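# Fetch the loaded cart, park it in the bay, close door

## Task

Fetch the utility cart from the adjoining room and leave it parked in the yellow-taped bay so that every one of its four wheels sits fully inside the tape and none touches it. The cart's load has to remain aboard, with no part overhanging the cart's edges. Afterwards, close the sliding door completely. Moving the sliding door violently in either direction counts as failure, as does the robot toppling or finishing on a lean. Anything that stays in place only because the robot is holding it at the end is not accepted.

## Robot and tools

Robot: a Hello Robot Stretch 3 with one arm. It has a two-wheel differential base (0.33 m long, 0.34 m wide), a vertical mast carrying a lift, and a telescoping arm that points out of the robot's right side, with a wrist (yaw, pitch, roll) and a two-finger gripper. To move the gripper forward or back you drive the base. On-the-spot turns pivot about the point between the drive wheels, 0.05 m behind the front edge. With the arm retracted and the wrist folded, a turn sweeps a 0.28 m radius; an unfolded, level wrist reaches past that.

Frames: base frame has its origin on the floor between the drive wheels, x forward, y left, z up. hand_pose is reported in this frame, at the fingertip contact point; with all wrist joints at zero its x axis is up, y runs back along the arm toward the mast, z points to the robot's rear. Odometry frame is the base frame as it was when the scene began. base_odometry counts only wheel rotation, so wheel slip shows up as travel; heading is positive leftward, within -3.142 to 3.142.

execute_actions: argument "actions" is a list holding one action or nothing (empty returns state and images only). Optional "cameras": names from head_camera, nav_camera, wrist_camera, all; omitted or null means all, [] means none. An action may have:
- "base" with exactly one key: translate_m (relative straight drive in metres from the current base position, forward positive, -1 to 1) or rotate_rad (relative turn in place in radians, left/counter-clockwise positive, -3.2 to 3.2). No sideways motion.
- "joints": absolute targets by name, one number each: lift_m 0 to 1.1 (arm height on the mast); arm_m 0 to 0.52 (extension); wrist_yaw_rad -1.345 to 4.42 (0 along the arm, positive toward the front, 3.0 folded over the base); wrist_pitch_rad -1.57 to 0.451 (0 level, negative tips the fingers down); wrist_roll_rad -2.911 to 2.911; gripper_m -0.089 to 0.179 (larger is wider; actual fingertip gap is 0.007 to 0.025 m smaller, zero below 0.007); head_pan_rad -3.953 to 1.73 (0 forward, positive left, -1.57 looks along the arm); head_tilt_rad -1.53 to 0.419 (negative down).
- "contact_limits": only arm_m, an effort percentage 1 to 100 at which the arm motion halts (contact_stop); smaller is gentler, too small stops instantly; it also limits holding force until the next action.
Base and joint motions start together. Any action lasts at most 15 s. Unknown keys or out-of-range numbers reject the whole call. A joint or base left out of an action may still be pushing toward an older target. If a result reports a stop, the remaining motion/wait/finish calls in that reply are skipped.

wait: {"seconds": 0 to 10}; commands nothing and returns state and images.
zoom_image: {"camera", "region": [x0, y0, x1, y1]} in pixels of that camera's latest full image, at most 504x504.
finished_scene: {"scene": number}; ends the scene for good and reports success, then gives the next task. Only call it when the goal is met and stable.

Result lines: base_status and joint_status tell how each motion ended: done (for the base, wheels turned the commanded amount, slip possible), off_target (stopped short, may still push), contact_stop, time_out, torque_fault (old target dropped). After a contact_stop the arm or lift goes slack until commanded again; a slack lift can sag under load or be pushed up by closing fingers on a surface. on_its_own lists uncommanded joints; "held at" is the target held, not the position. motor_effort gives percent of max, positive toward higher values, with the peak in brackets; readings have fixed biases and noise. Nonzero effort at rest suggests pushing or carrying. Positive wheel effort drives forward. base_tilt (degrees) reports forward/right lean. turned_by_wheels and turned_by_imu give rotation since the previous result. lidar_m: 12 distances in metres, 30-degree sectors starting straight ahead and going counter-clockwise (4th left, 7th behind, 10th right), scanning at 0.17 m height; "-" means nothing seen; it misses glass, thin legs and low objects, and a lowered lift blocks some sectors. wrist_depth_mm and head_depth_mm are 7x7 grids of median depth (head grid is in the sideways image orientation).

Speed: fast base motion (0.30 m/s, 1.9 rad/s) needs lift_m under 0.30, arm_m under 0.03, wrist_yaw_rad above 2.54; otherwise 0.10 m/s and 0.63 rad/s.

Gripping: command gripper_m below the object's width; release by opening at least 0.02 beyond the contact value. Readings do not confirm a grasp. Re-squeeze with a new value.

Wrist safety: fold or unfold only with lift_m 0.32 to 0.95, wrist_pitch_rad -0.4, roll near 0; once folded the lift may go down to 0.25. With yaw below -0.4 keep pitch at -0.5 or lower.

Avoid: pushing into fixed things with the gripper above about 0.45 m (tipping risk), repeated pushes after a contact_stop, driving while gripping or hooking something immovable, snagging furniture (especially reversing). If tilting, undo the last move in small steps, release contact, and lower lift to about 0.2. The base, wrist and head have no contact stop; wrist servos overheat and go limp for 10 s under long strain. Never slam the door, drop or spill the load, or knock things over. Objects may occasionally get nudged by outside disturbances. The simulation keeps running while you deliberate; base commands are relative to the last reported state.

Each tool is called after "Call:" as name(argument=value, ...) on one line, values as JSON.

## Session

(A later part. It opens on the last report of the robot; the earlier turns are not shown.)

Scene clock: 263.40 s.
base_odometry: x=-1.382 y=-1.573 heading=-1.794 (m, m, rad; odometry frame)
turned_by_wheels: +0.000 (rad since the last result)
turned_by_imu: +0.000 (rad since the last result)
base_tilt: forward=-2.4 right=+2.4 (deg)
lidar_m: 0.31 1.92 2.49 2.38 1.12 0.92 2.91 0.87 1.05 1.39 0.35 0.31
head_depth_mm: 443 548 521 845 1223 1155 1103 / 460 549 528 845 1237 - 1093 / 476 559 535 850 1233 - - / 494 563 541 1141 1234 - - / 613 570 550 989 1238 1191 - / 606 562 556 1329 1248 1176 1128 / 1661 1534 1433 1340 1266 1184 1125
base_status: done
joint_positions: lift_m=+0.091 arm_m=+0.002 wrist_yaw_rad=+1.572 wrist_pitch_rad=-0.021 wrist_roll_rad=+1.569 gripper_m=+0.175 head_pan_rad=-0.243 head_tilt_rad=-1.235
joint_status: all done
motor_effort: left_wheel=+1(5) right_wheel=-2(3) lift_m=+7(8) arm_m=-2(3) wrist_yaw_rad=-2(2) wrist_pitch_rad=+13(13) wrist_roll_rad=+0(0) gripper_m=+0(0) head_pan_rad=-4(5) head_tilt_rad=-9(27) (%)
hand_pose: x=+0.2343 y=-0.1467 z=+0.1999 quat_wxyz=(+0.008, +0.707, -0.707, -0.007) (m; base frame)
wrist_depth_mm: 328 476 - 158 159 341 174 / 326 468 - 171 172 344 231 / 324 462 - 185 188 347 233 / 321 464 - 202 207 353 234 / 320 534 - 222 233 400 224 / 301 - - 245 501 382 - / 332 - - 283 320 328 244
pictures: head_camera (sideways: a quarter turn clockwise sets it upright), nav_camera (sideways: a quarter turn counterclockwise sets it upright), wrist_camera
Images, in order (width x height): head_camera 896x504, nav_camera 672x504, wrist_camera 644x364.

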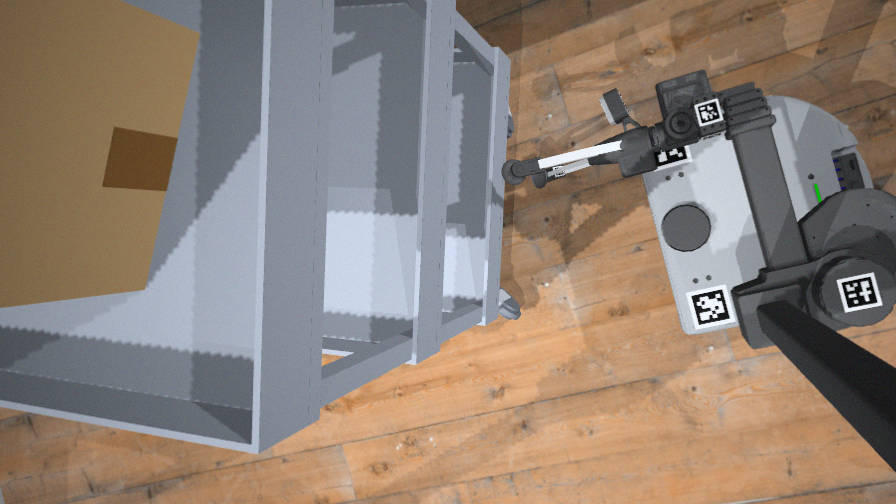

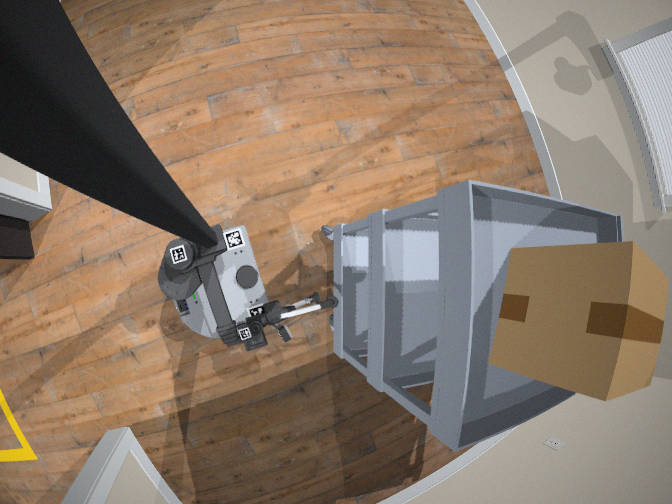

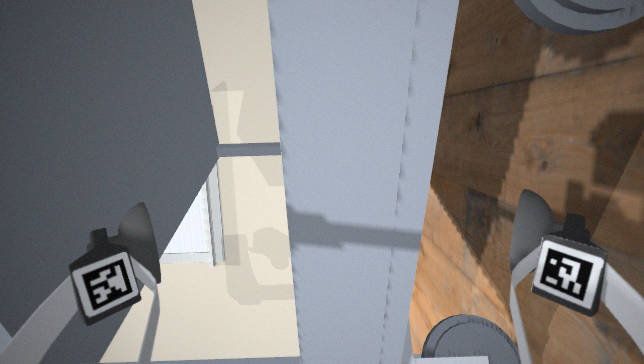

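Call:
execute_actions(actions=[{"base":{"translate_m":0.1},"joints":{"lift_m":0.078}}], cameras=["head_camera","wrist_camera"])

Scene clock: 268.23 s.
base_odometry: x=-1.404 y=-1.670 heading=-1.794 (m, m, rad; odometry frame)
turned_by_wheels: +0.000 (rad since the last result)
turned_by_imu: +0.000 (rad since the last result)
base_tilt: forward=-2.3 right=+2.4 (deg)
lidar_m: 0.22 0.25 2.43 2.39 1.26 1.01 3.01 0.96 1.19 1.39 0.24 0.21
head_depth_mm: 350 435 517 798 1185 1157 1098 / 363 455 524 733 1153 - 1096 / 377 476 528 737 1207 - - / 393 515 529 756 1214 - - / 611 571 534 723 1238 1198 - / 1639 567 505 1308 1246 1183 1137 / 1656 1546 1432 1344 1257 1190 1126
base_status: done
joint_positions: lift_m=+0.079 arm_m=+0.002 wrist_yaw_rad=+1.572 wrist_pitch_rad=-0.020 wrist_roll_rad=+1.569 gripper_m=+0.175 head_pan_rad=-0.243 head_tilt_rad=-1.235
joint_status: all done
motor_effort: left_wheel=+1(6) right_wheel=-1(2) lift_m=+2(7) arm_m=-2(2) wrist_yaw_rad=-3(2) wrist_pitch_rad=+12(13) wrist_roll_rad=+0(0) gripper_m=+0(0) head_pan_rad=-5(5) head_tilt_rad=-9(9) (%)
hand_pose: x=+0.2343 y=-0.1467 z=+0.1882 quat_wxyz=(+0.008, +0.708, -0.707, -0.007) (m; base frame)
wrist_depth_mm: 343 432 72 72 73 73 207 / 339 458 77 78 78 79 218 / 339 489 84 84 85 85 220 / 335 482 91 92 92 94 221 / 334 - 102 101 102 102 211 / 316 - 116 112 113 296 - / 348 - - 125 127 338 231
pictures: head_camera (sideways: a quarter turn clockwise sets it upright), wrist_camera
Images, in order (width x height): head_camera 896x504, wrist_camera 644x364.

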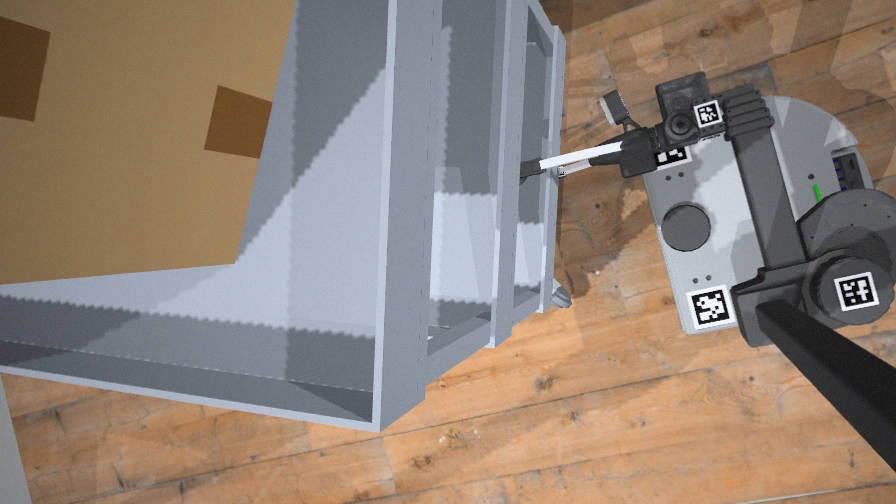

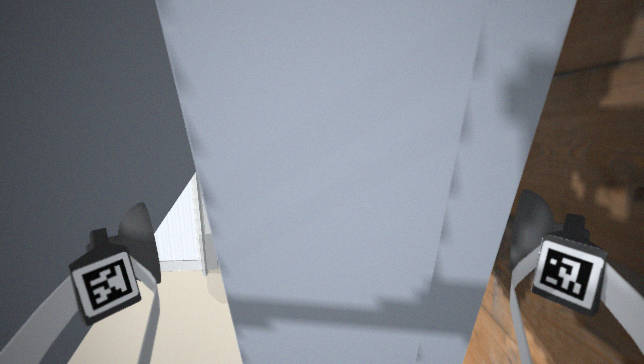

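Call:
execute_actions(actions=[{"joints":{"gripper_m":0.05}}], cameras=["head_camera","wrist_camera"])

Scene clock: 271.70 s.
base_odometry: x=-1.404 y=-1.670 heading=-1.794 (m, m, rad; odometry frame)
turned_by_wheels: +0.000 (rad since the last result)
turned_by_imu: +0.000 (rad since the last result)
base_tilt: forward=-2.4 right=+2.4 (deg)
lidar_m: 0.21 0.26 2.44 2.39 1.26 1.01 3.00 0.96 1.19 1.39 0.24 0.21
head_depth_mm: 350 435 517 802 1197 1153 1098 / 363 456 525 733 1152 - 1085 / 376 476 528 733 1209 - - / 391 515 530 755 1215 - - / 610 571 534 724 1226 1196 - / 1623 567 507 1310 1255 1183 1135 / 1661 1528 1420 1337 1258 1181 1127
base_status: not commanded
joint_positions: lift_m=+0.079 arm_m=+0.002 wrist_yaw_rad=+1.572 wrist_pitch_rad=-0.039 wrist_roll_rad=+1.571 gripper_m=+0.053 head_pan_rad=-0.243 head_tilt_rad=-1.235
joint_status: all done
motor_effort: left_wheel=+2(2) right_wheel=-1(2) lift_m=+2(3) arm_m=-3(2) wrist_yaw_rad=-2(3) wrist_pitch_rad=+23(26) wrist_roll_rad=-1(1) gripper_m=-62(100) head_pan_rad=-4(3) head_tilt_rad=-9(8) (%)
hand_pose: x=+0.2337 y=-0.1468 z=+0.1835 quat_wxyz=(+0.014, +0.707, -0.707, -0.014) (m; base frame)
wrist_depth_mm: 352 423 72 72 73 74 211 / 350 443 77 78 79 80 212 / 347 473 83 84 85 88 213 / 346 507 91 92 93 180 214 / 343 461 100 101 102 103 215 / 340 429 112 112 114 296 203 / 321 - 128 126 128 325 241
pictures: head_camera (sideways: a quarter turn clockwise sets it upright), wrist_camera
ARM HIT: the arm struck its own base hard.
Images, in order (width x height): head_camera 896x504, wrist_camera 644x364.

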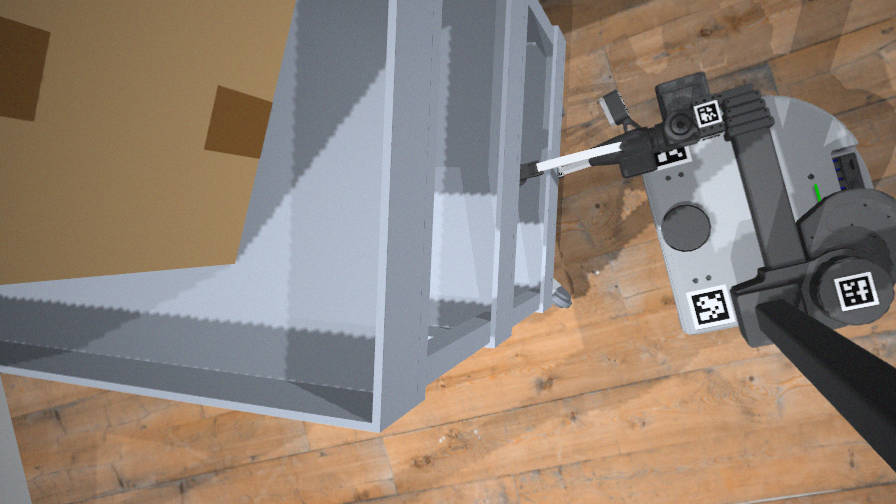

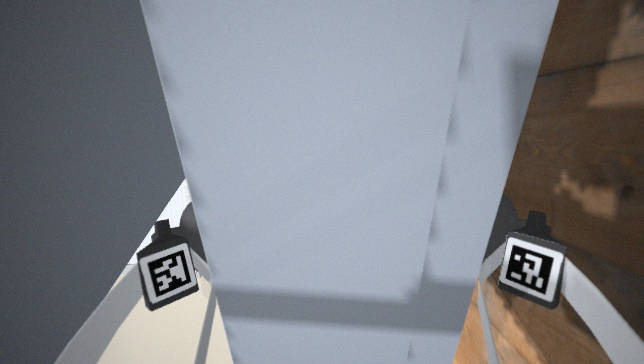

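Call:
execute_actions(actions=[{"joints":{"lift_m":0.097,"wrist_pitch_rad":-0.1,"gripper_m":0.06}}], cameras=["wrist_camera"])

Call:
execute_actions(actions=[{"base":{"translate_m":-0.15},"joints":{"head_tilt_rad":-1.1}}])

Scene clock: 276.47 s.
base_odometry: x=-1.404 y=-1.670 heading=-1.794 (m, m, rad; odometry frame)
turned_by_wheels: +0.000 (rad since the last result)
turned_by_imu: +0.001 (rad since the last result)
base_tilt: forward=-2.4 right=+2.4 (deg)
lidar_m: 0.21 0.25 2.44 2.38 1.26 1.01 3.00 0.96 1.19 1.38 0.24 0.21
head_depth_mm: 350 436 517 799 1192 1155 1098 / 362 456 525 731 1158 - 1089 / 376 476 528 736 1204 - - / 393 513 530 758 1224 - - / 610 572 533 723 1237 1192 - / 1632 566 506 1308 1241 1183 1139 / 1659 1536 1425 1336 1261 1185 1124
base_status: not commanded
joint_positions: lift_m=+0.096 arm_m=+0.002 wrist_yaw_rad=+1.575 wrist_pitch_rad=-0.127 wrist_roll_rad=+1.586 gripper_m=+0.062 head_pan_rad=-0.243 head_tilt_rad=-1.235
joint_status: all done
motor_effort: left_wheel=+2(2) right_wheel=-4(4) lift_m=+32(34) arm_m=-3(2) wrist_yaw_rad=-6(6) wrist_pitch_rad=+16(21) wrist_roll_rad=-7(7) gripper_m=-36(94) head_pan_rad=-4(4) head_tilt_rad=-9(9) (%)
hand_pose: x=+0.2297 y=-0.1460 z=+0.1785 quat_wxyz=(+0.040, +0.707, -0.705, -0.050) (m; base frame)
wrist_depth_mm: 388 487 74 76 79 82 198 / 380 522 79 82 85 90 200 / 374 549 86 89 92 243 202 / 368 589 93 97 101 260 204 / 366 - 102 106 111 250 208 / 356 - 114 118 124 325 202 / 343 - 131 132 142 304 202
pictures: wrist_camera
Images, in order (width x height): wrist_camera 644x364.

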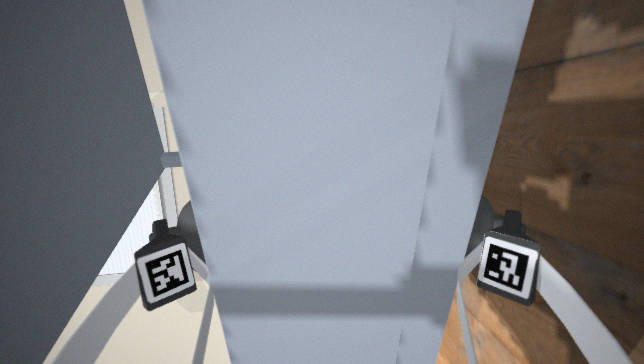

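Scene clock: 279.20 s.
base_odometry: x=-1.371 y=-1.524 heading=-1.794 (m, m, rad; odometry frame)
turned_by_wheels: +0.000 (rad since the last result)
turned_by_imu: +0.001 (rad since the last result)
base_tilt: forward=-2.4 right=+2.4 (deg)
lidar_m: 0.22 0.23 2.50 2.38 1.04 0.88 2.85 0.83 0.99 1.39 0.28 0.22
head_depth_mm: 339 413 526 530 826 1162 1079 / 342 418 534 525 830 1184 - / 346 422 544 528 826 1182 - / 350 428 552 530 819 1169 - / 719 647 590 533 797 1188 1123 / 728 661 582 542 1278 1181 1096 / 1796 1745 1560 1419 1293 1196 1102
base_status: done
joint_positions: lift_m=+0.096 arm_m=+0.002 wrist_yaw_rad=+1.509 wrist_pitch_rad=-0.125 wrist_roll_rad=+1.573 gripper_m=+0.065 head_pan_rad=-0.243 head_tilt_rad=-1.098
joint_status: all done
on_its_own: wrist_yaw_rad is held at +1.509, not at your +1.570, by its stall guard, which is not easing now
motor_effort: left_wheel=+0(6) right_wheel=-4(28) lift_m=+31(32) arm_m=-2(2) wrist_yaw_rad=+0(56) wrist_pitch_rad=+15(17) wrist_roll_rad=-1(6) gripper_m=-23(33) head_pan_rad=-4(5) head_tilt_rad=-1(14) (%)
hand_pose: x=+0.2294 y=-0.1624 z=+0.1790 quat_wxyz=(+0.042, +0.684, -0.727, -0.046) (m; base frame)
wrist_depth_mm: 383 623 118 121 125 280 200 / 378 606 123 125 130 283 201 / 373 594 127 130 135 288 203 / 365 580 133 135 140 292 206 / 363 568 137 141 145 264 208 / 358 513 144 147 153 301 209 / 357 - - 153 160 305 202
pictures: head_camera (sideways: a quarter turn clockwise sets it upright), nav_camera (sideways: a quarter turn counterclockwise sets it upright), wrist_camera
Images, in order (width x height): head_camera 896x504, nav_camera 672x504, wrist_camera 644x364.

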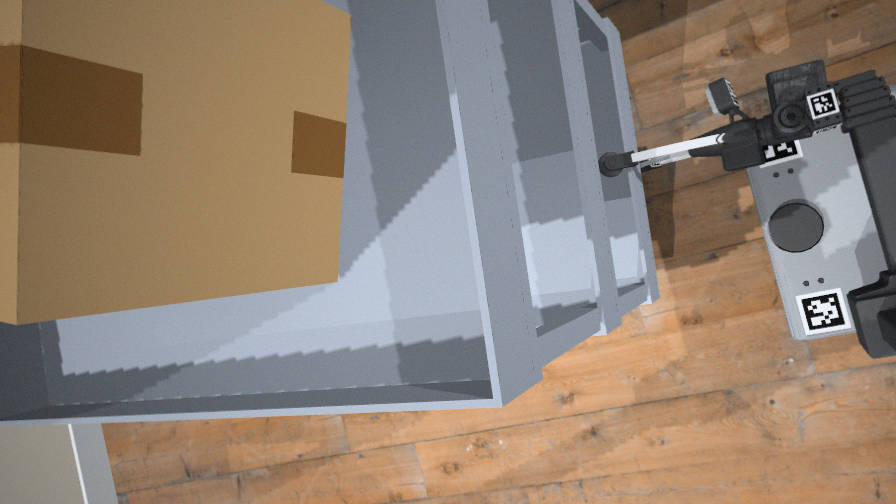

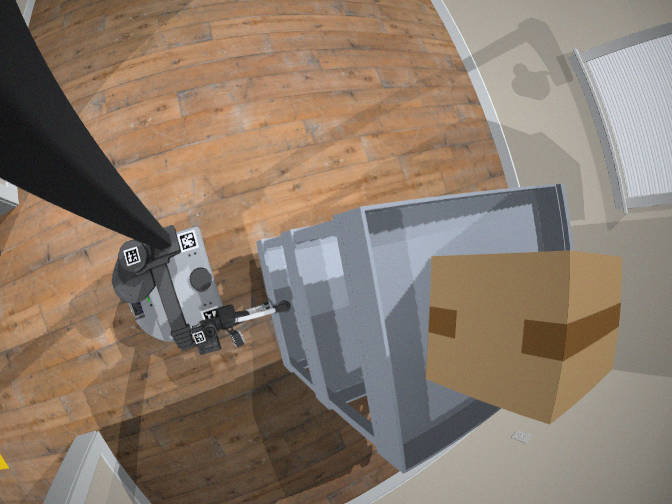

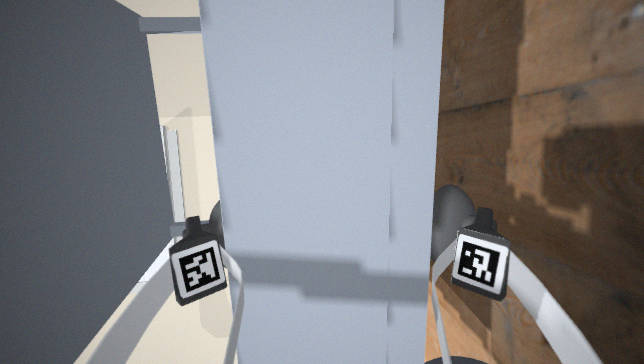

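Call:
execute_actions(actions=[{"base":{"translate_m":-0.2},"joints":{"gripper_m":0.04,"wrist_yaw_rad":1.57}}])

Scene clock: 285.13 s.
base_odometry: x=-1.327 y=-1.329 heading=-1.793 (m, m, rad; odometry frame)
turned_by_wheels: +0.000 (rad since the last result)
turned_by_imu: +0.001 (rad since the last result)
base_tilt: forward=-2.3 right=+2.4 (deg)
lidar_m: 0.17 0.17 2.49 2.25 0.73 0.73 2.66 0.67 0.69 1.39 0.31 0.19
head_depth_mm: 344 431 568 538 1216 1165 1081 / 335 414 541 526 835 1179 - / 328 400 517 527 804 1168 - / 326 389 498 530 710 1149 - / 326 376 498 532 497 1169 1124 / 329 650 592 535 1244 1183 1094 / 710 664 601 1398 1294 1194 1107
base_status: done
joint_positions: lift_m=+0.096 arm_m=+0.002 wrist_yaw_rad=+1.500 wrist_pitch_rad=-0.125 wrist_roll_rad=+1.580 gripper_m=+0.052 head_pan_rad=-0.243 head_tilt_rad=-1.098
joint_status: wrist_yaw_rad off_target (ended at +1.500, target +1.570); gripper_m off_target (ended at +0.052, target +0.040)
on_its_own: wrist_yaw_rad is held at +1.510, not at your +1.570, by its stall guard, which is not easing now; gripper_m is held at +0.051, not at your +0.040, by its stall guard, which is still easing; wrist_yaw_rad is at rest, and its effort (+13) is outside its rest range (-12 to +12)
motor_effort: left_wheel=+0(6) right_wheel=-5(16) lift_m=+30(30) arm_m=-1(2) wrist_yaw_rad=+13(59) wrist_pitch_rad=+16(16) wrist_roll_rad=-4(4) gripper_m=-29(100) head_pan_rad=-3(4) head_tilt_rad=-1(1) (%)
hand_pose: x=+0.2292 y=-0.1648 z=+0.1789 quat_wxyz=(+0.040, +0.680, -0.730, -0.049) (m; base frame)
wrist_depth_mm: - - 149 153 363 279 198 / 379 - 148 151 366 282 200 / 375 596 146 149 153 288 203 / 369 586 144 147 150 290 205 / 363 573 142 145 148 265 207 / 361 508 140 143 147 302 210 / 353 656 412 141 145 308 202
pictures: head_camera (sideways: a quarter turn clockwise sets it upright), nav_camera (sideways: a quarter turn counterclockwise sets it upright), wrist_camera
Images, in order (width x height): head_camera 896x504, nav_camera 672x504, wrist_camera 644x364.

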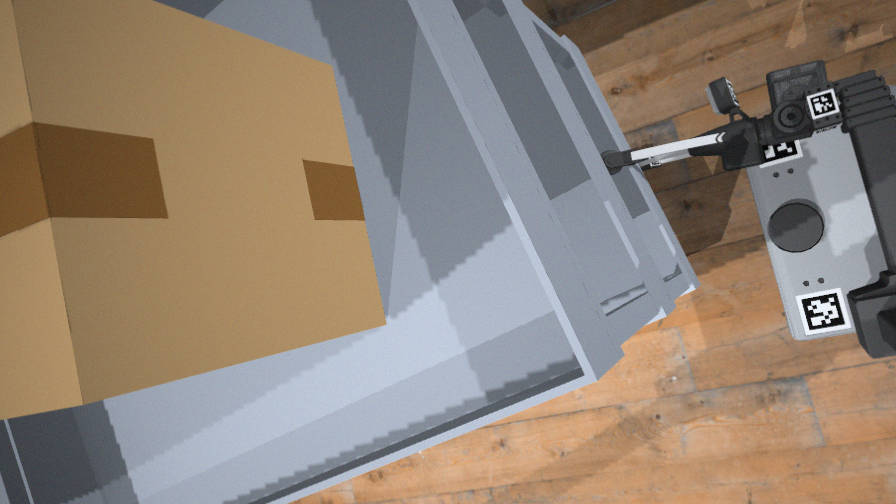

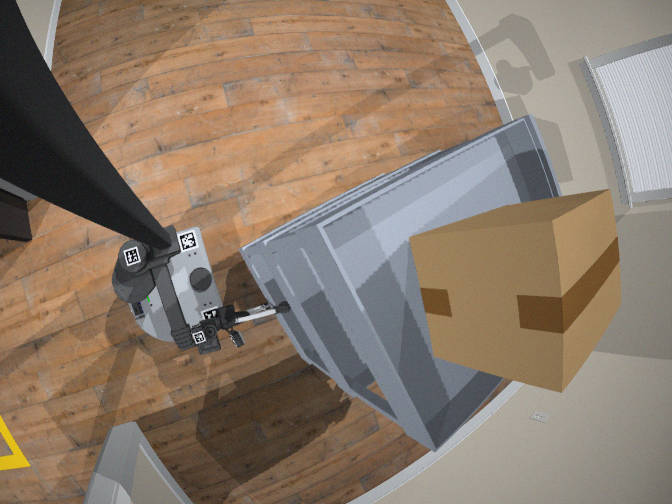

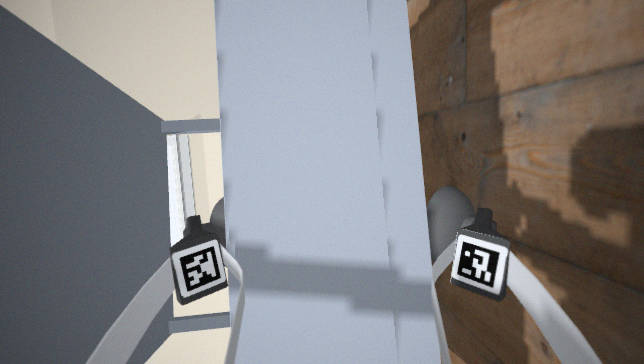

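Call:
execute_actions(actions=[{"base":{"translate_m":-0.06},"joints":{"head_pan_rad":-0.5,"head_tilt_rad":-1.0}}])

Scene clock: 297.80 s.
base_odometry: x=-1.314 y=-1.270 heading=-1.793 (m, m, rad; odometry frame)
turned_by_wheels: +0.000 (rad since the last result)
turned_by_imu: +0.001 (rad since the last result)
base_tilt: forward=-2.3 right=+2.4 (deg)
lidar_m: 0.15 0.15 2.48 1.99 0.69 0.70 2.60 0.65 0.63 1.40 0.32 0.18
head_depth_mm: 1739 1851 592 1386 1306 1180 1080 / 1991 1916 619 570 1079 1190 1111 / 2135 458 611 560 808 1160 - / 374 394 486 558 513 788 1109 / 377 366 445 543 505 628 1082 / 380 343 410 512 508 465 1102 / 382 336 381 552 510 1178 1107
base_status: done
joint_positions: lift_m=+0.096 arm_m=+0.002 wrist_yaw_rad=+1.503 wrist_pitch_rad=-0.126 wrist_roll_rad=+1.580 gripper_m=+0.059 head_pan_rad=-0.493 head_tilt_rad=-1.001
joint_status: all done
on_its_own: wrist_yaw_rad is held at +1.510, not at your +1.570, by its stall guard, which is not easing now; gripper_m is held at +0.057, not at your +0.040, by its stall guard, which is not easing now
motor_effort: left_wheel=+1(4) right_wheel=-6(17) lift_m=+30(30) arm_m=-2(2) wrist_yaw_rad=+10(14) wrist_pitch_rad=+16(16) wrist_roll_rad=-4(4) gripper_m=-26(26) head_pan_rad=-3(28) head_tilt_rad=+0(15) (%)
hand_pose: x=+0.2292 y=-0.1640 z=+0.1786 quat_wxyz=(+0.040, +0.681, -0.729, -0.049) (m; base frame)
wrist_depth_mm: - - 158 160 365 278 198 / 377 - 154 156 368 283 200 / 376 598 151 153 158 286 202 / 370 584 148 150 154 291 204 / 363 568 143 146 150 264 206 / 358 510 140 143 147 300 209 / 353 623 139 140 144 306 203
pictures: head_camera (sideways: a quarter turn clockwise sets it upright), nav_camera (sideways: a quarter turn counterclockwise sets it upright), wrist_camera
Images, in order (width x height): head_camera 896x504, nav_camera 672x504, wrist_camera 644x364.

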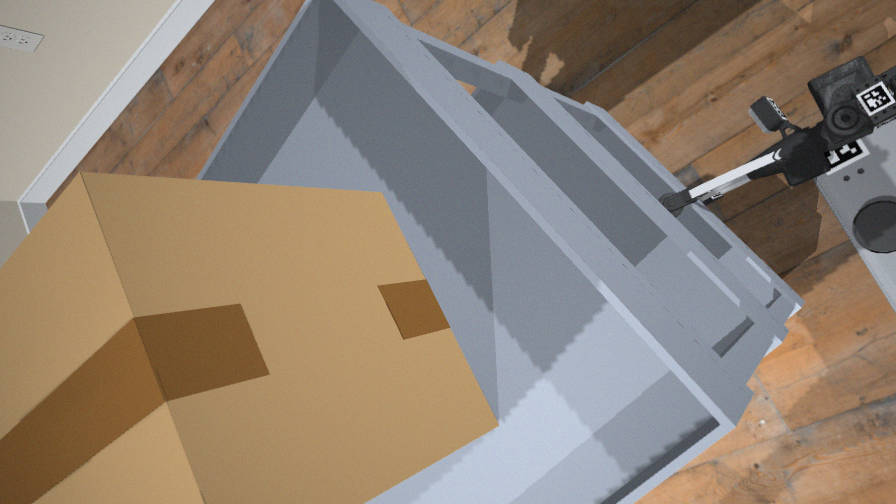

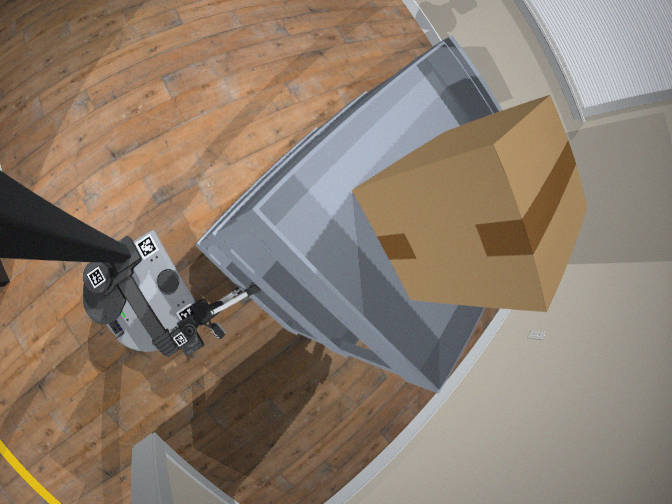

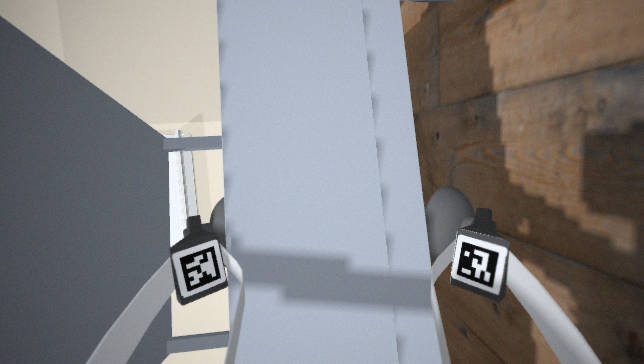

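Call:
execute_actions(actions=[{"joints":{"gripper_m":0.175,"wrist_yaw_rad":1.57}}], cameras=[])

Call:
execute_actions(actions=[{"base":{"translate_m":-0.22},"joints":{"head_pan_rad":-0.2,"head_tilt_rad":-0.95}}])

Scene clock: 359.17 s.
base_odometry: x=-1.314 y=-1.270 heading=-1.793 (m, m, rad; odometry frame)
turned_by_wheels: +0.000 (rad since the last result)
turned_by_imu: +0.000 (rad since the last result)
base_tilt: forward=-2.4 right=+2.4 (deg)
lidar_m: 0.15 0.15 2.48 1.99 0.69 0.70 2.60 0.65 0.63 1.40 0.32 0.18
head_depth_mm: 1747 1854 591 1390 1313 1182 1082 / 1974 1920 618 569 1075 1188 1106 / 2138 615 613 561 808 1160 - / 375 394 485 558 510 791 1101 / 377 366 445 542 506 666 1083 / 380 342 411 511 507 466 1104 / 381 336 380 545 510 1157 1099
base_status: not commanded
joint_positions: lift_m=+0.096 arm_m=+0.002 wrist_yaw_rad=+1.568 wrist_pitch_rad=-0.121 wrist_roll_rad=+1.573 gripper_m=+0.175 head_pan_rad=-0.493 head_tilt_rad=-1.001
joint_status: all done
motor_effort: left_wheel=+1(2) right_wheel=-2(6) lift_m=+30(31) arm_m=-2(2) wrist_yaw_rad=+3(59) wrist_pitch_rad=+13(18) wrist_roll_rad=-2(6) gripper_m=+1(100) head_pan_rad=-5(3) head_tilt_rad=+0(1) (%)
hand_pose: x=+0.2300 y=-0.1477 z=+0.1799 quat_wxyz=(+0.043, +0.705, -0.707, -0.044) (m; base frame)
wrist_depth_mm: - - 145 147 151 282 200 / 375 - 143 145 150 286 203 / 370 582 142 144 148 289 205 / 364 578 140 142 146 296 206 / 351 676 138 141 144 328 199 / 329 665 137 139 143 321 - / 382 541 689 137 141 307 217
pictures: none
No camera images: the call's "cameras" was empty. Leave "cameras" out to get every camera's image.

Scene clock: 362.47 s.
base_odometry: x=-1.265 y=-1.056 heading=-1.793 (m, m, rad; odometry frame)
turned_by_wheels: +0.000 (rad since the last result)
turned_by_imu: +0.001 (rad since the last result)
base_tilt: forward=-2.3 right=+2.4 (deg)
lidar_m: 0.37 2.46 2.47 1.03 0.54 0.52 2.38 2.06 0.51 0.81 1.45 0.43
head_depth_mm: 2311 727 674 1424 1340 1192 1083 / 751 750 647 958 1235 1197 1104 / 508 600 669 942 1176 1212 1095 / 494 583 662 919 901 1190 1090 / 482 567 652 580 876 1198 1096 / 490 772 682 628 1349 1216 1102 / 885 815 1671 1544 1359 1219 1107
base_status: done
joint_positions: lift_m=+0.096 arm_m=+0.002 wrist_yaw_rad=+1.568 wrist_pitch_rad=-0.120 wrist_roll_rad=+1.573 gripper_m=+0.175 head_pan_rad=-0.207 head_tilt_rad=-0.951
joint_status: all done
motor_effort: left_wheel=+1(2) right_wheel=-2(4) lift_m=+31(30) arm_m=-2(2) wrist_yaw_rad=+3(3) wrist_pitch_rad=+13(13) wrist_roll_rad=-1(1) gripper_m=+0(1) head_pan_rad=+4(32) head_tilt_rad=+1(11) (%)
hand_pose: x=+0.2301 y=-0.1477 z=+0.1801 quat_wxyz=(+0.042, +0.705, -0.707, -0.043) (m; base frame)
wrist_depth_mm: 380 - - 367 429 282 201 / 374 599 - 362 489 286 203 / 370 586 - 360 496 291 204 / 366 573 - 356 512 296 207 / 351 670 - 353 526 330 200 / 329 673 - 348 420 323 - / 359 486 - 344 546 310 218
pictures: head_camera (sideways: a quarter turn clockwise sets it upright), nav_camera (sideways: a quarter turn counterclockwise sets it upright), wrist_camera
Images, in order (width x height): head_camera 896x504, nav_camera 672x504, wrist_camera 644x364.

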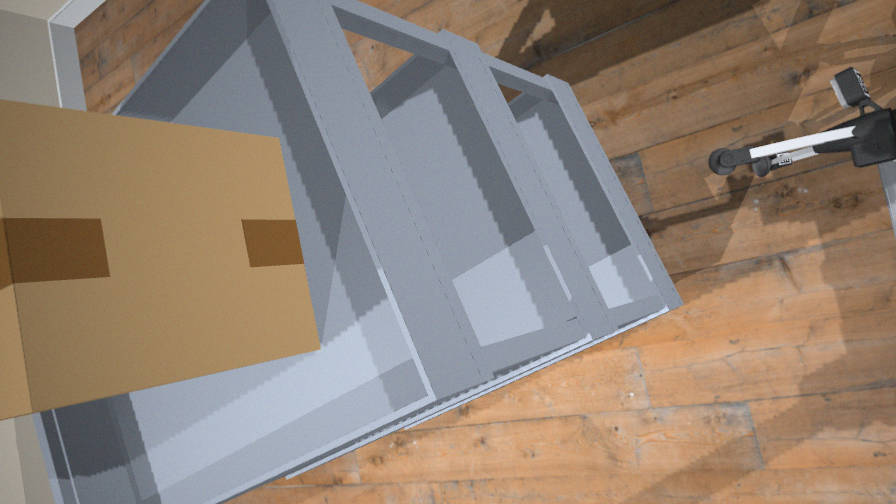

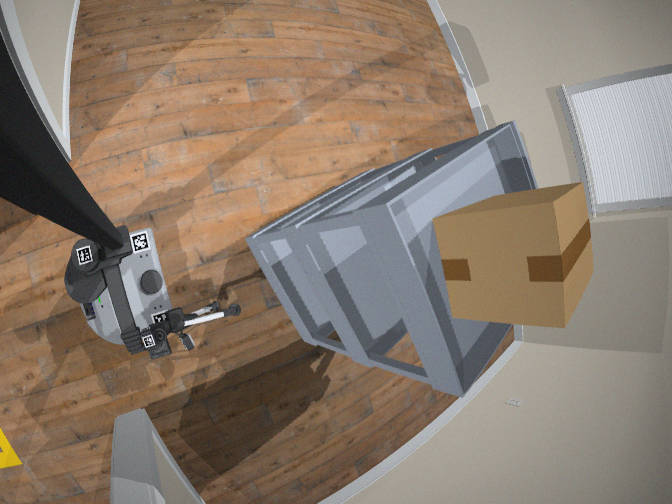

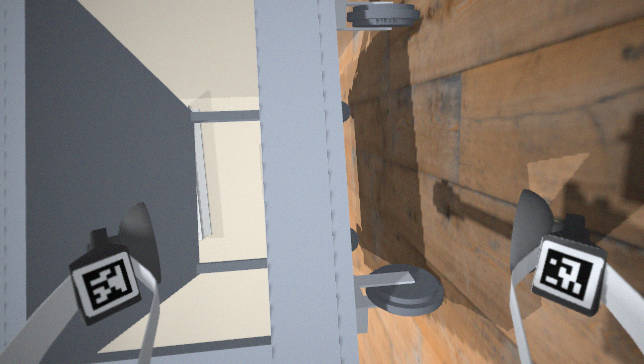

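Call:
zoom_image(camera="wrist_camera", region=[300, 0, 480, 330])

Region (300, 0, 480, 330) of wrist_camera's 644x364 image, scaled by 1.527; it fills the left 275 columns of this view, and the rest is white.

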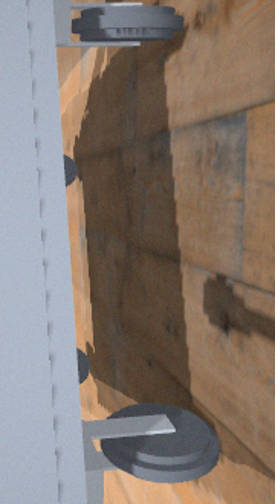

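Call:
execute_actions(actions=[{"base":{"translate_m":0.235},"joints":{"arm_m":0.03}}], cameras=["head_camera","wrist_camera"])

Scene clock: 391.23 s.
base_odometry: x=-1.317 y=-1.285 heading=-1.793 (m, m, rad; odometry frame)
turned_by_wheels: +0.000 (rad since the last result)
turned_by_imu: +0.000 (rad since the last result)
base_tilt: forward=-2.3 right=+2.4 (deg)
lidar_m: 0.15 2.33 2.49 2.05 0.70 0.71 2.61 0.65 0.64 1.40 0.29 0.16
head_depth_mm: 2032 357 433 563 527 1145 1083 / 412 355 415 543 511 795 1100 / 415 347 399 516 514 742 1083 / 417 342 385 492 516 476 1053 / 421 344 370 499 517 464 1082 / 439 732 667 590 521 1164 1103 / 1868 749 687 605 1347 1226 1107
base_status: done
joint_positions: lift_m=+0.096 arm_m=+0.030 wrist_yaw_rad=+1.568 wrist_pitch_rad=-0.120 wrist_roll_rad=+1.573 gripper_m=+0.175 head_pan_rad=-0.207 head_tilt_rad=-0.951
joint_status: all done
motor_effort: left_wheel=+1(5) right_wheel=-2(1) lift_m=+31(31) arm_m=+4(5) wrist_yaw_rad=+2(3) wrist_pitch_rad=+13(13) wrist_roll_rad=-1(2) gripper_m=+1(0) head_pan_rad=+5(4) head_tilt_rad=+0(1) (%)
hand_pose: x=+0.2301 y=-0.1753 z=+0.1801 quat_wxyz=(+0.042, +0.705, -0.707, -0.043) (m; base frame)
wrist_depth_mm: - - 137 140 144 284 201 / 375 - 135 138 142 287 203 / 370 579 135 137 141 290 206 / 365 577 133 135 139 296 207 / 355 675 132 133 138 329 200 / 330 674 130 132 136 323 - / 382 539 129 130 134 310 219
pictures: head_camera (sideways: a quarter turn clockwise sets it upright), wrist_camera
Images, in order (width x height): head_camera 896x504, wrist_camera 644x364.

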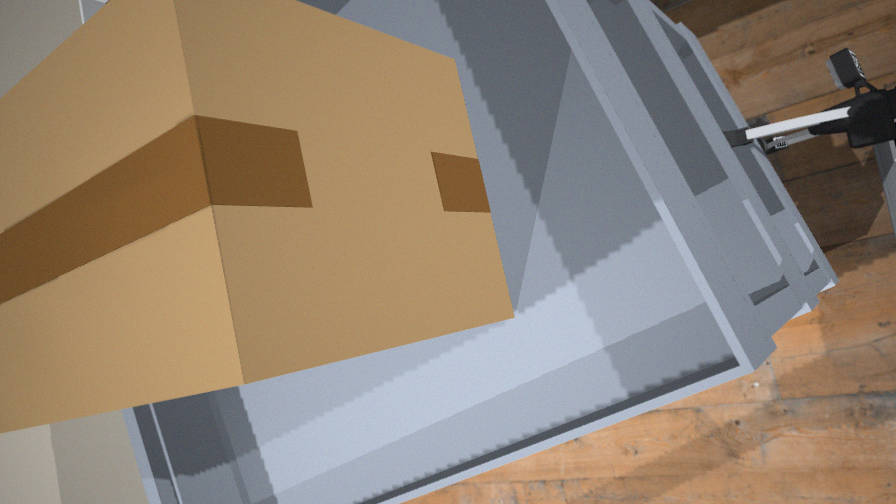

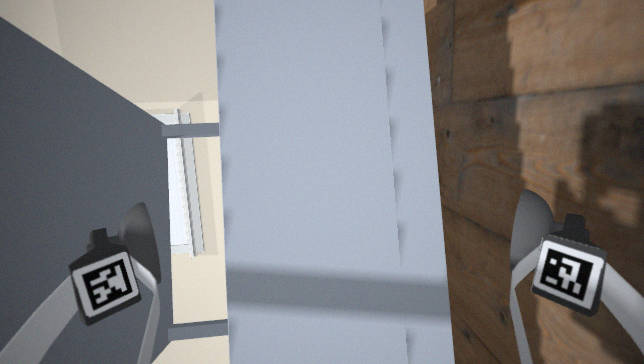

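Call:
execute_actions(actions=[{"joints":{"gripper_m":0.045}}], cameras=[])

Call:
execute_actions(actions=[{"base":{"translate_m":-0.15},"joints":{"head_pan_rad":-0.1,"head_tilt_rad":-1.1}}])

Scene clock: 395.67 s.
base_odometry: x=-1.317 y=-1.285 heading=-1.793 (m, m, rad; odometry frame)
turned_by_wheels: +0.000 (rad since the last result)
turned_by_imu: +0.000 (rad since the last result)
base_tilt: forward=-2.4 right=+2.4 (deg)
lidar_m: 0.15 2.33 2.48 2.04 0.70 0.71 2.61 0.65 0.64 1.40 0.29 0.16
head_depth_mm: 2019 357 432 564 528 1146 1078 / 411 354 416 544 513 795 1107 / 415 347 400 516 514 742 1089 / 416 342 385 494 516 477 1050 / 422 344 371 498 518 464 1086 / 440 734 669 590 520 1170 1099 / 1889 750 684 604 1344 1222 1106
base_status: not commanded
joint_positions: lift_m=+0.096 arm_m=+0.030 wrist_yaw_rad=+1.568 wrist_pitch_rad=-0.116 wrist_roll_rad=+1.574 gripper_m=+0.047 head_pan_rad=-0.207 head_tilt_rad=-0.951
joint_status: all done
motor_effort: left_wheel=+1(1) right_wheel=-1(1) lift_m=+31(30) arm_m=+3(4) wrist_yaw_rad=+2(2) wrist_pitch_rad=+10(13) wrist_roll_rad=-2(2) gripper_m=-34(100) head_pan_rad=+5(4) head_tilt_rad=+1(1) (%)
hand_pose: x=+0.2303 y=-0.1753 z=+0.1812 quat_wxyz=(+0.040, +0.705, -0.707, -0.042) (m; base frame)
wrist_depth_mm: - - 137 139 144 287 203 / 373 - 136 138 142 289 204 / 363 574 134 136 140 293 207 / 362 568 133 135 138 295 208 / 356 532 130 133 137 269 210 / 353 485 129 132 135 306 212 / 341 583 676 130 134 309 205
pictures: none
No camera images: the call's "cameras" was empty. Leave "cameras" out to get every camera's image.

Scene clock: 398.37 s.
base_odometry: x=-1.284 y=-1.139 heading=-1.793 (m, m, rad; odometry frame)
turned_by_wheels: +0.000 (rad since the last result)
turned_by_imu: +0.001 (rad since the last result)
base_tilt: forward=-2.4 right=+2.3 (deg)
lidar_m: 0.15 2.56 2.48 1.40 0.63 0.58 2.46 2.05 0.55 1.13 0.33 0.17
head_depth_mm: 325 387 529 527 991 1165 1083 / 321 374 486 528 797 1181 - / 319 362 467 532 503 1146 - / 318 350 447 529 491 1056 - / 320 340 472 535 488 1156 1133 / 699 667 596 538 1267 1197 1099 / 697 674 619 1410 1291 1188 1098
base_status: done
joint_positions: lift_m=+0.096 arm_m=+0.030 wrist_yaw_rad=+1.616 wrist_pitch_rad=-0.128 wrist_roll_rad=+1.578 gripper_m=+0.057 head_pan_rad=-0.107 head_tilt_rad=-1.087
joint_status: all done
on_its_own: wrist_yaw_rad is held at +1.619, not at your +1.570, by its stall guard, which is not easing now; gripper_m is held at +0.055, not at your +0.045, by its stall guard, which is not easing now
motor_effort: left_wheel=+2(5) right_wheel=-5(35) lift_m=+30(31) arm_m=+4(4) wrist_yaw_rad=+5(41) wrist_pitch_rad=+17(17) wrist_roll_rad=-3(4) gripper_m=-26(35) head_pan_rad=+3(17) head_tilt_rad=-8(25) (%)
hand_pose: x=+0.2294 y=-0.1635 z=+0.1783 quat_wxyz=(+0.044, +0.721, -0.690, -0.047) (m; base frame)
wrist_depth_mm: - - 153 157 361 278 199 / 384 - 152 154 368 282 200 / 375 594 149 152 157 285 202 / 371 588 147 149 153 289 204 / 367 576 143 146 150 264 206 / 361 509 142 144 148 301 209 / 356 628 140 141 145 305 202
pictures: head_camera (sideways: a quarter turn clockwise sets it upright), nav_camera (sideways: a quarter turn counterclockwise sets it upright), wrist_camera
Images, in order (width x height): head_camera 896x504, nav_camera 672x504, wrist_camera 644x364.

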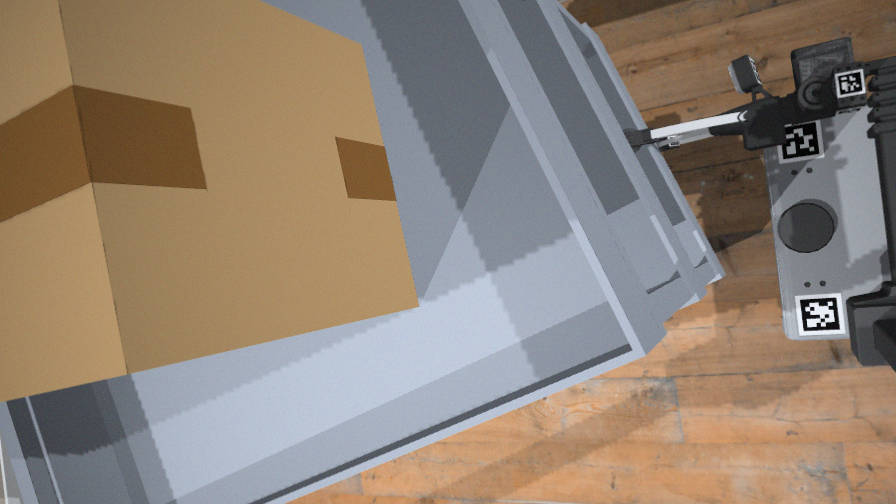

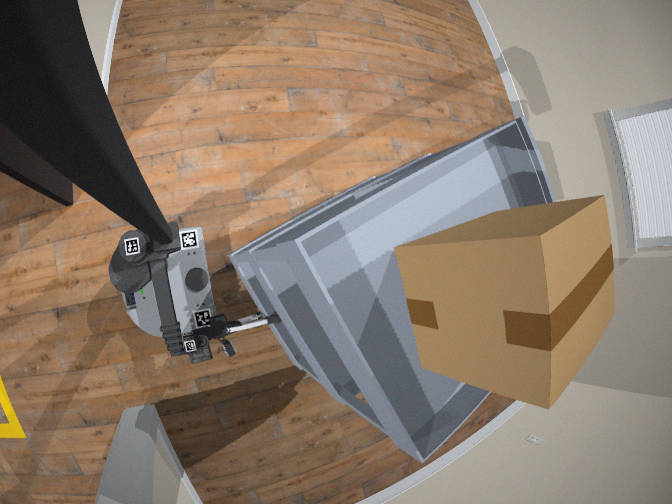

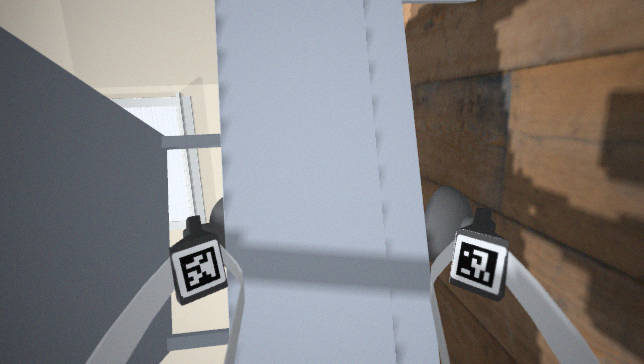

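Call:
execute_actions(actions=[{"base":{"translate_m":-0.2},"joints":{"head_pan_rad":-0.3,"head_tilt_rad":-1.1}}], cameras=["head_camera","nav_camera"])

Scene clock: 406.60 s.
base_odometry: x=-1.240 y=-0.944 heading=-1.793 (m, m, rad; odometry frame)
turned_by_wheels: +0.000 (rad since the last result)
turned_by_imu: +0.001 (rad since the last result)
base_tilt: forward=-2.3 right=+2.4 (deg)
lidar_m: - 3.06 2.48 0.53 0.44 2.36 2.26 2.06 0.47 0.47 0.38 0.15
head_depth_mm: 1953 1718 574 1337 1263 1162 1079 / 1926 620 585 544 1230 1178 - / 335 402 535 531 785 1166 - / 325 369 469 533 492 999 - / 319 341 424 523 487 505 1113 / 321 317 389 511 491 467 1095 / 325 300 358 540 498 1191 1095
base_status: done
joint_positions: lift_m=+0.096 arm_m=+0.030 wrist_yaw_rad=+1.688 wrist_pitch_rad=-0.128 wrist_roll_rad=+1.579 gripper_m=+0.057 head_pan_rad=-0.293 head_tilt_rad=-1.087
joint_status: all done
on_its_own: wrist_yaw_rad is held at +1.680, not at your +1.570, by its stall guard, which is not easing now; gripper_m is held at +0.055, not at your +0.045, by its stall guard, which is not easing now
motor_effort: left_wheel=+2(6) right_wheel=-7(19) lift_m=+31(31) arm_m=+3(3) wrist_yaw_rad=-10(57) wrist_pitch_rad=+17(17) wrist_roll_rad=-4(4) gripper_m=-26(27) head_pan_rad=-5(26) head_tilt_rad=-7(8) (%)
hand_pose: x=+0.2280 y=-0.1453 z=+0.1783 quat_wxyz=(+0.045, +0.746, -0.663, -0.045) (m; base frame)
wrist_depth_mm: - - 161 163 362 277 198 / 414 - 157 158 365 282 200 / 376 - 153 154 371 287 203 / 371 584 149 150 155 289 205 / 365 568 144 146 149 265 207 / 360 513 140 142 146 302 208 / 355 629 138 139 143 306 202
pictures: head_camera (sideways: a quarter turn clockwise sets it upright), nav_camera (sideways: a quarter turn counterclockwise sets it upright)
Images, in order (width x height): head_camera 896x504, nav_camera 672x504.

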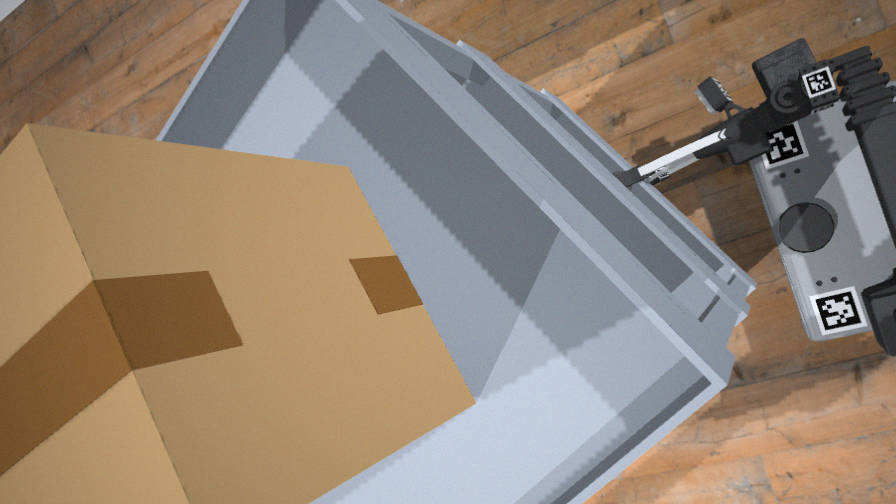

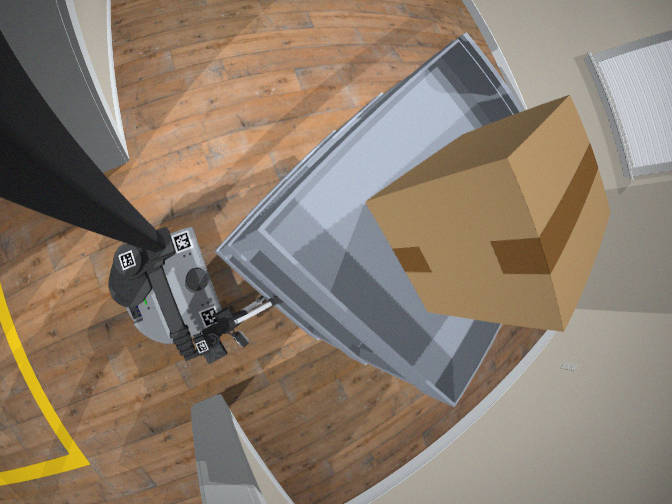

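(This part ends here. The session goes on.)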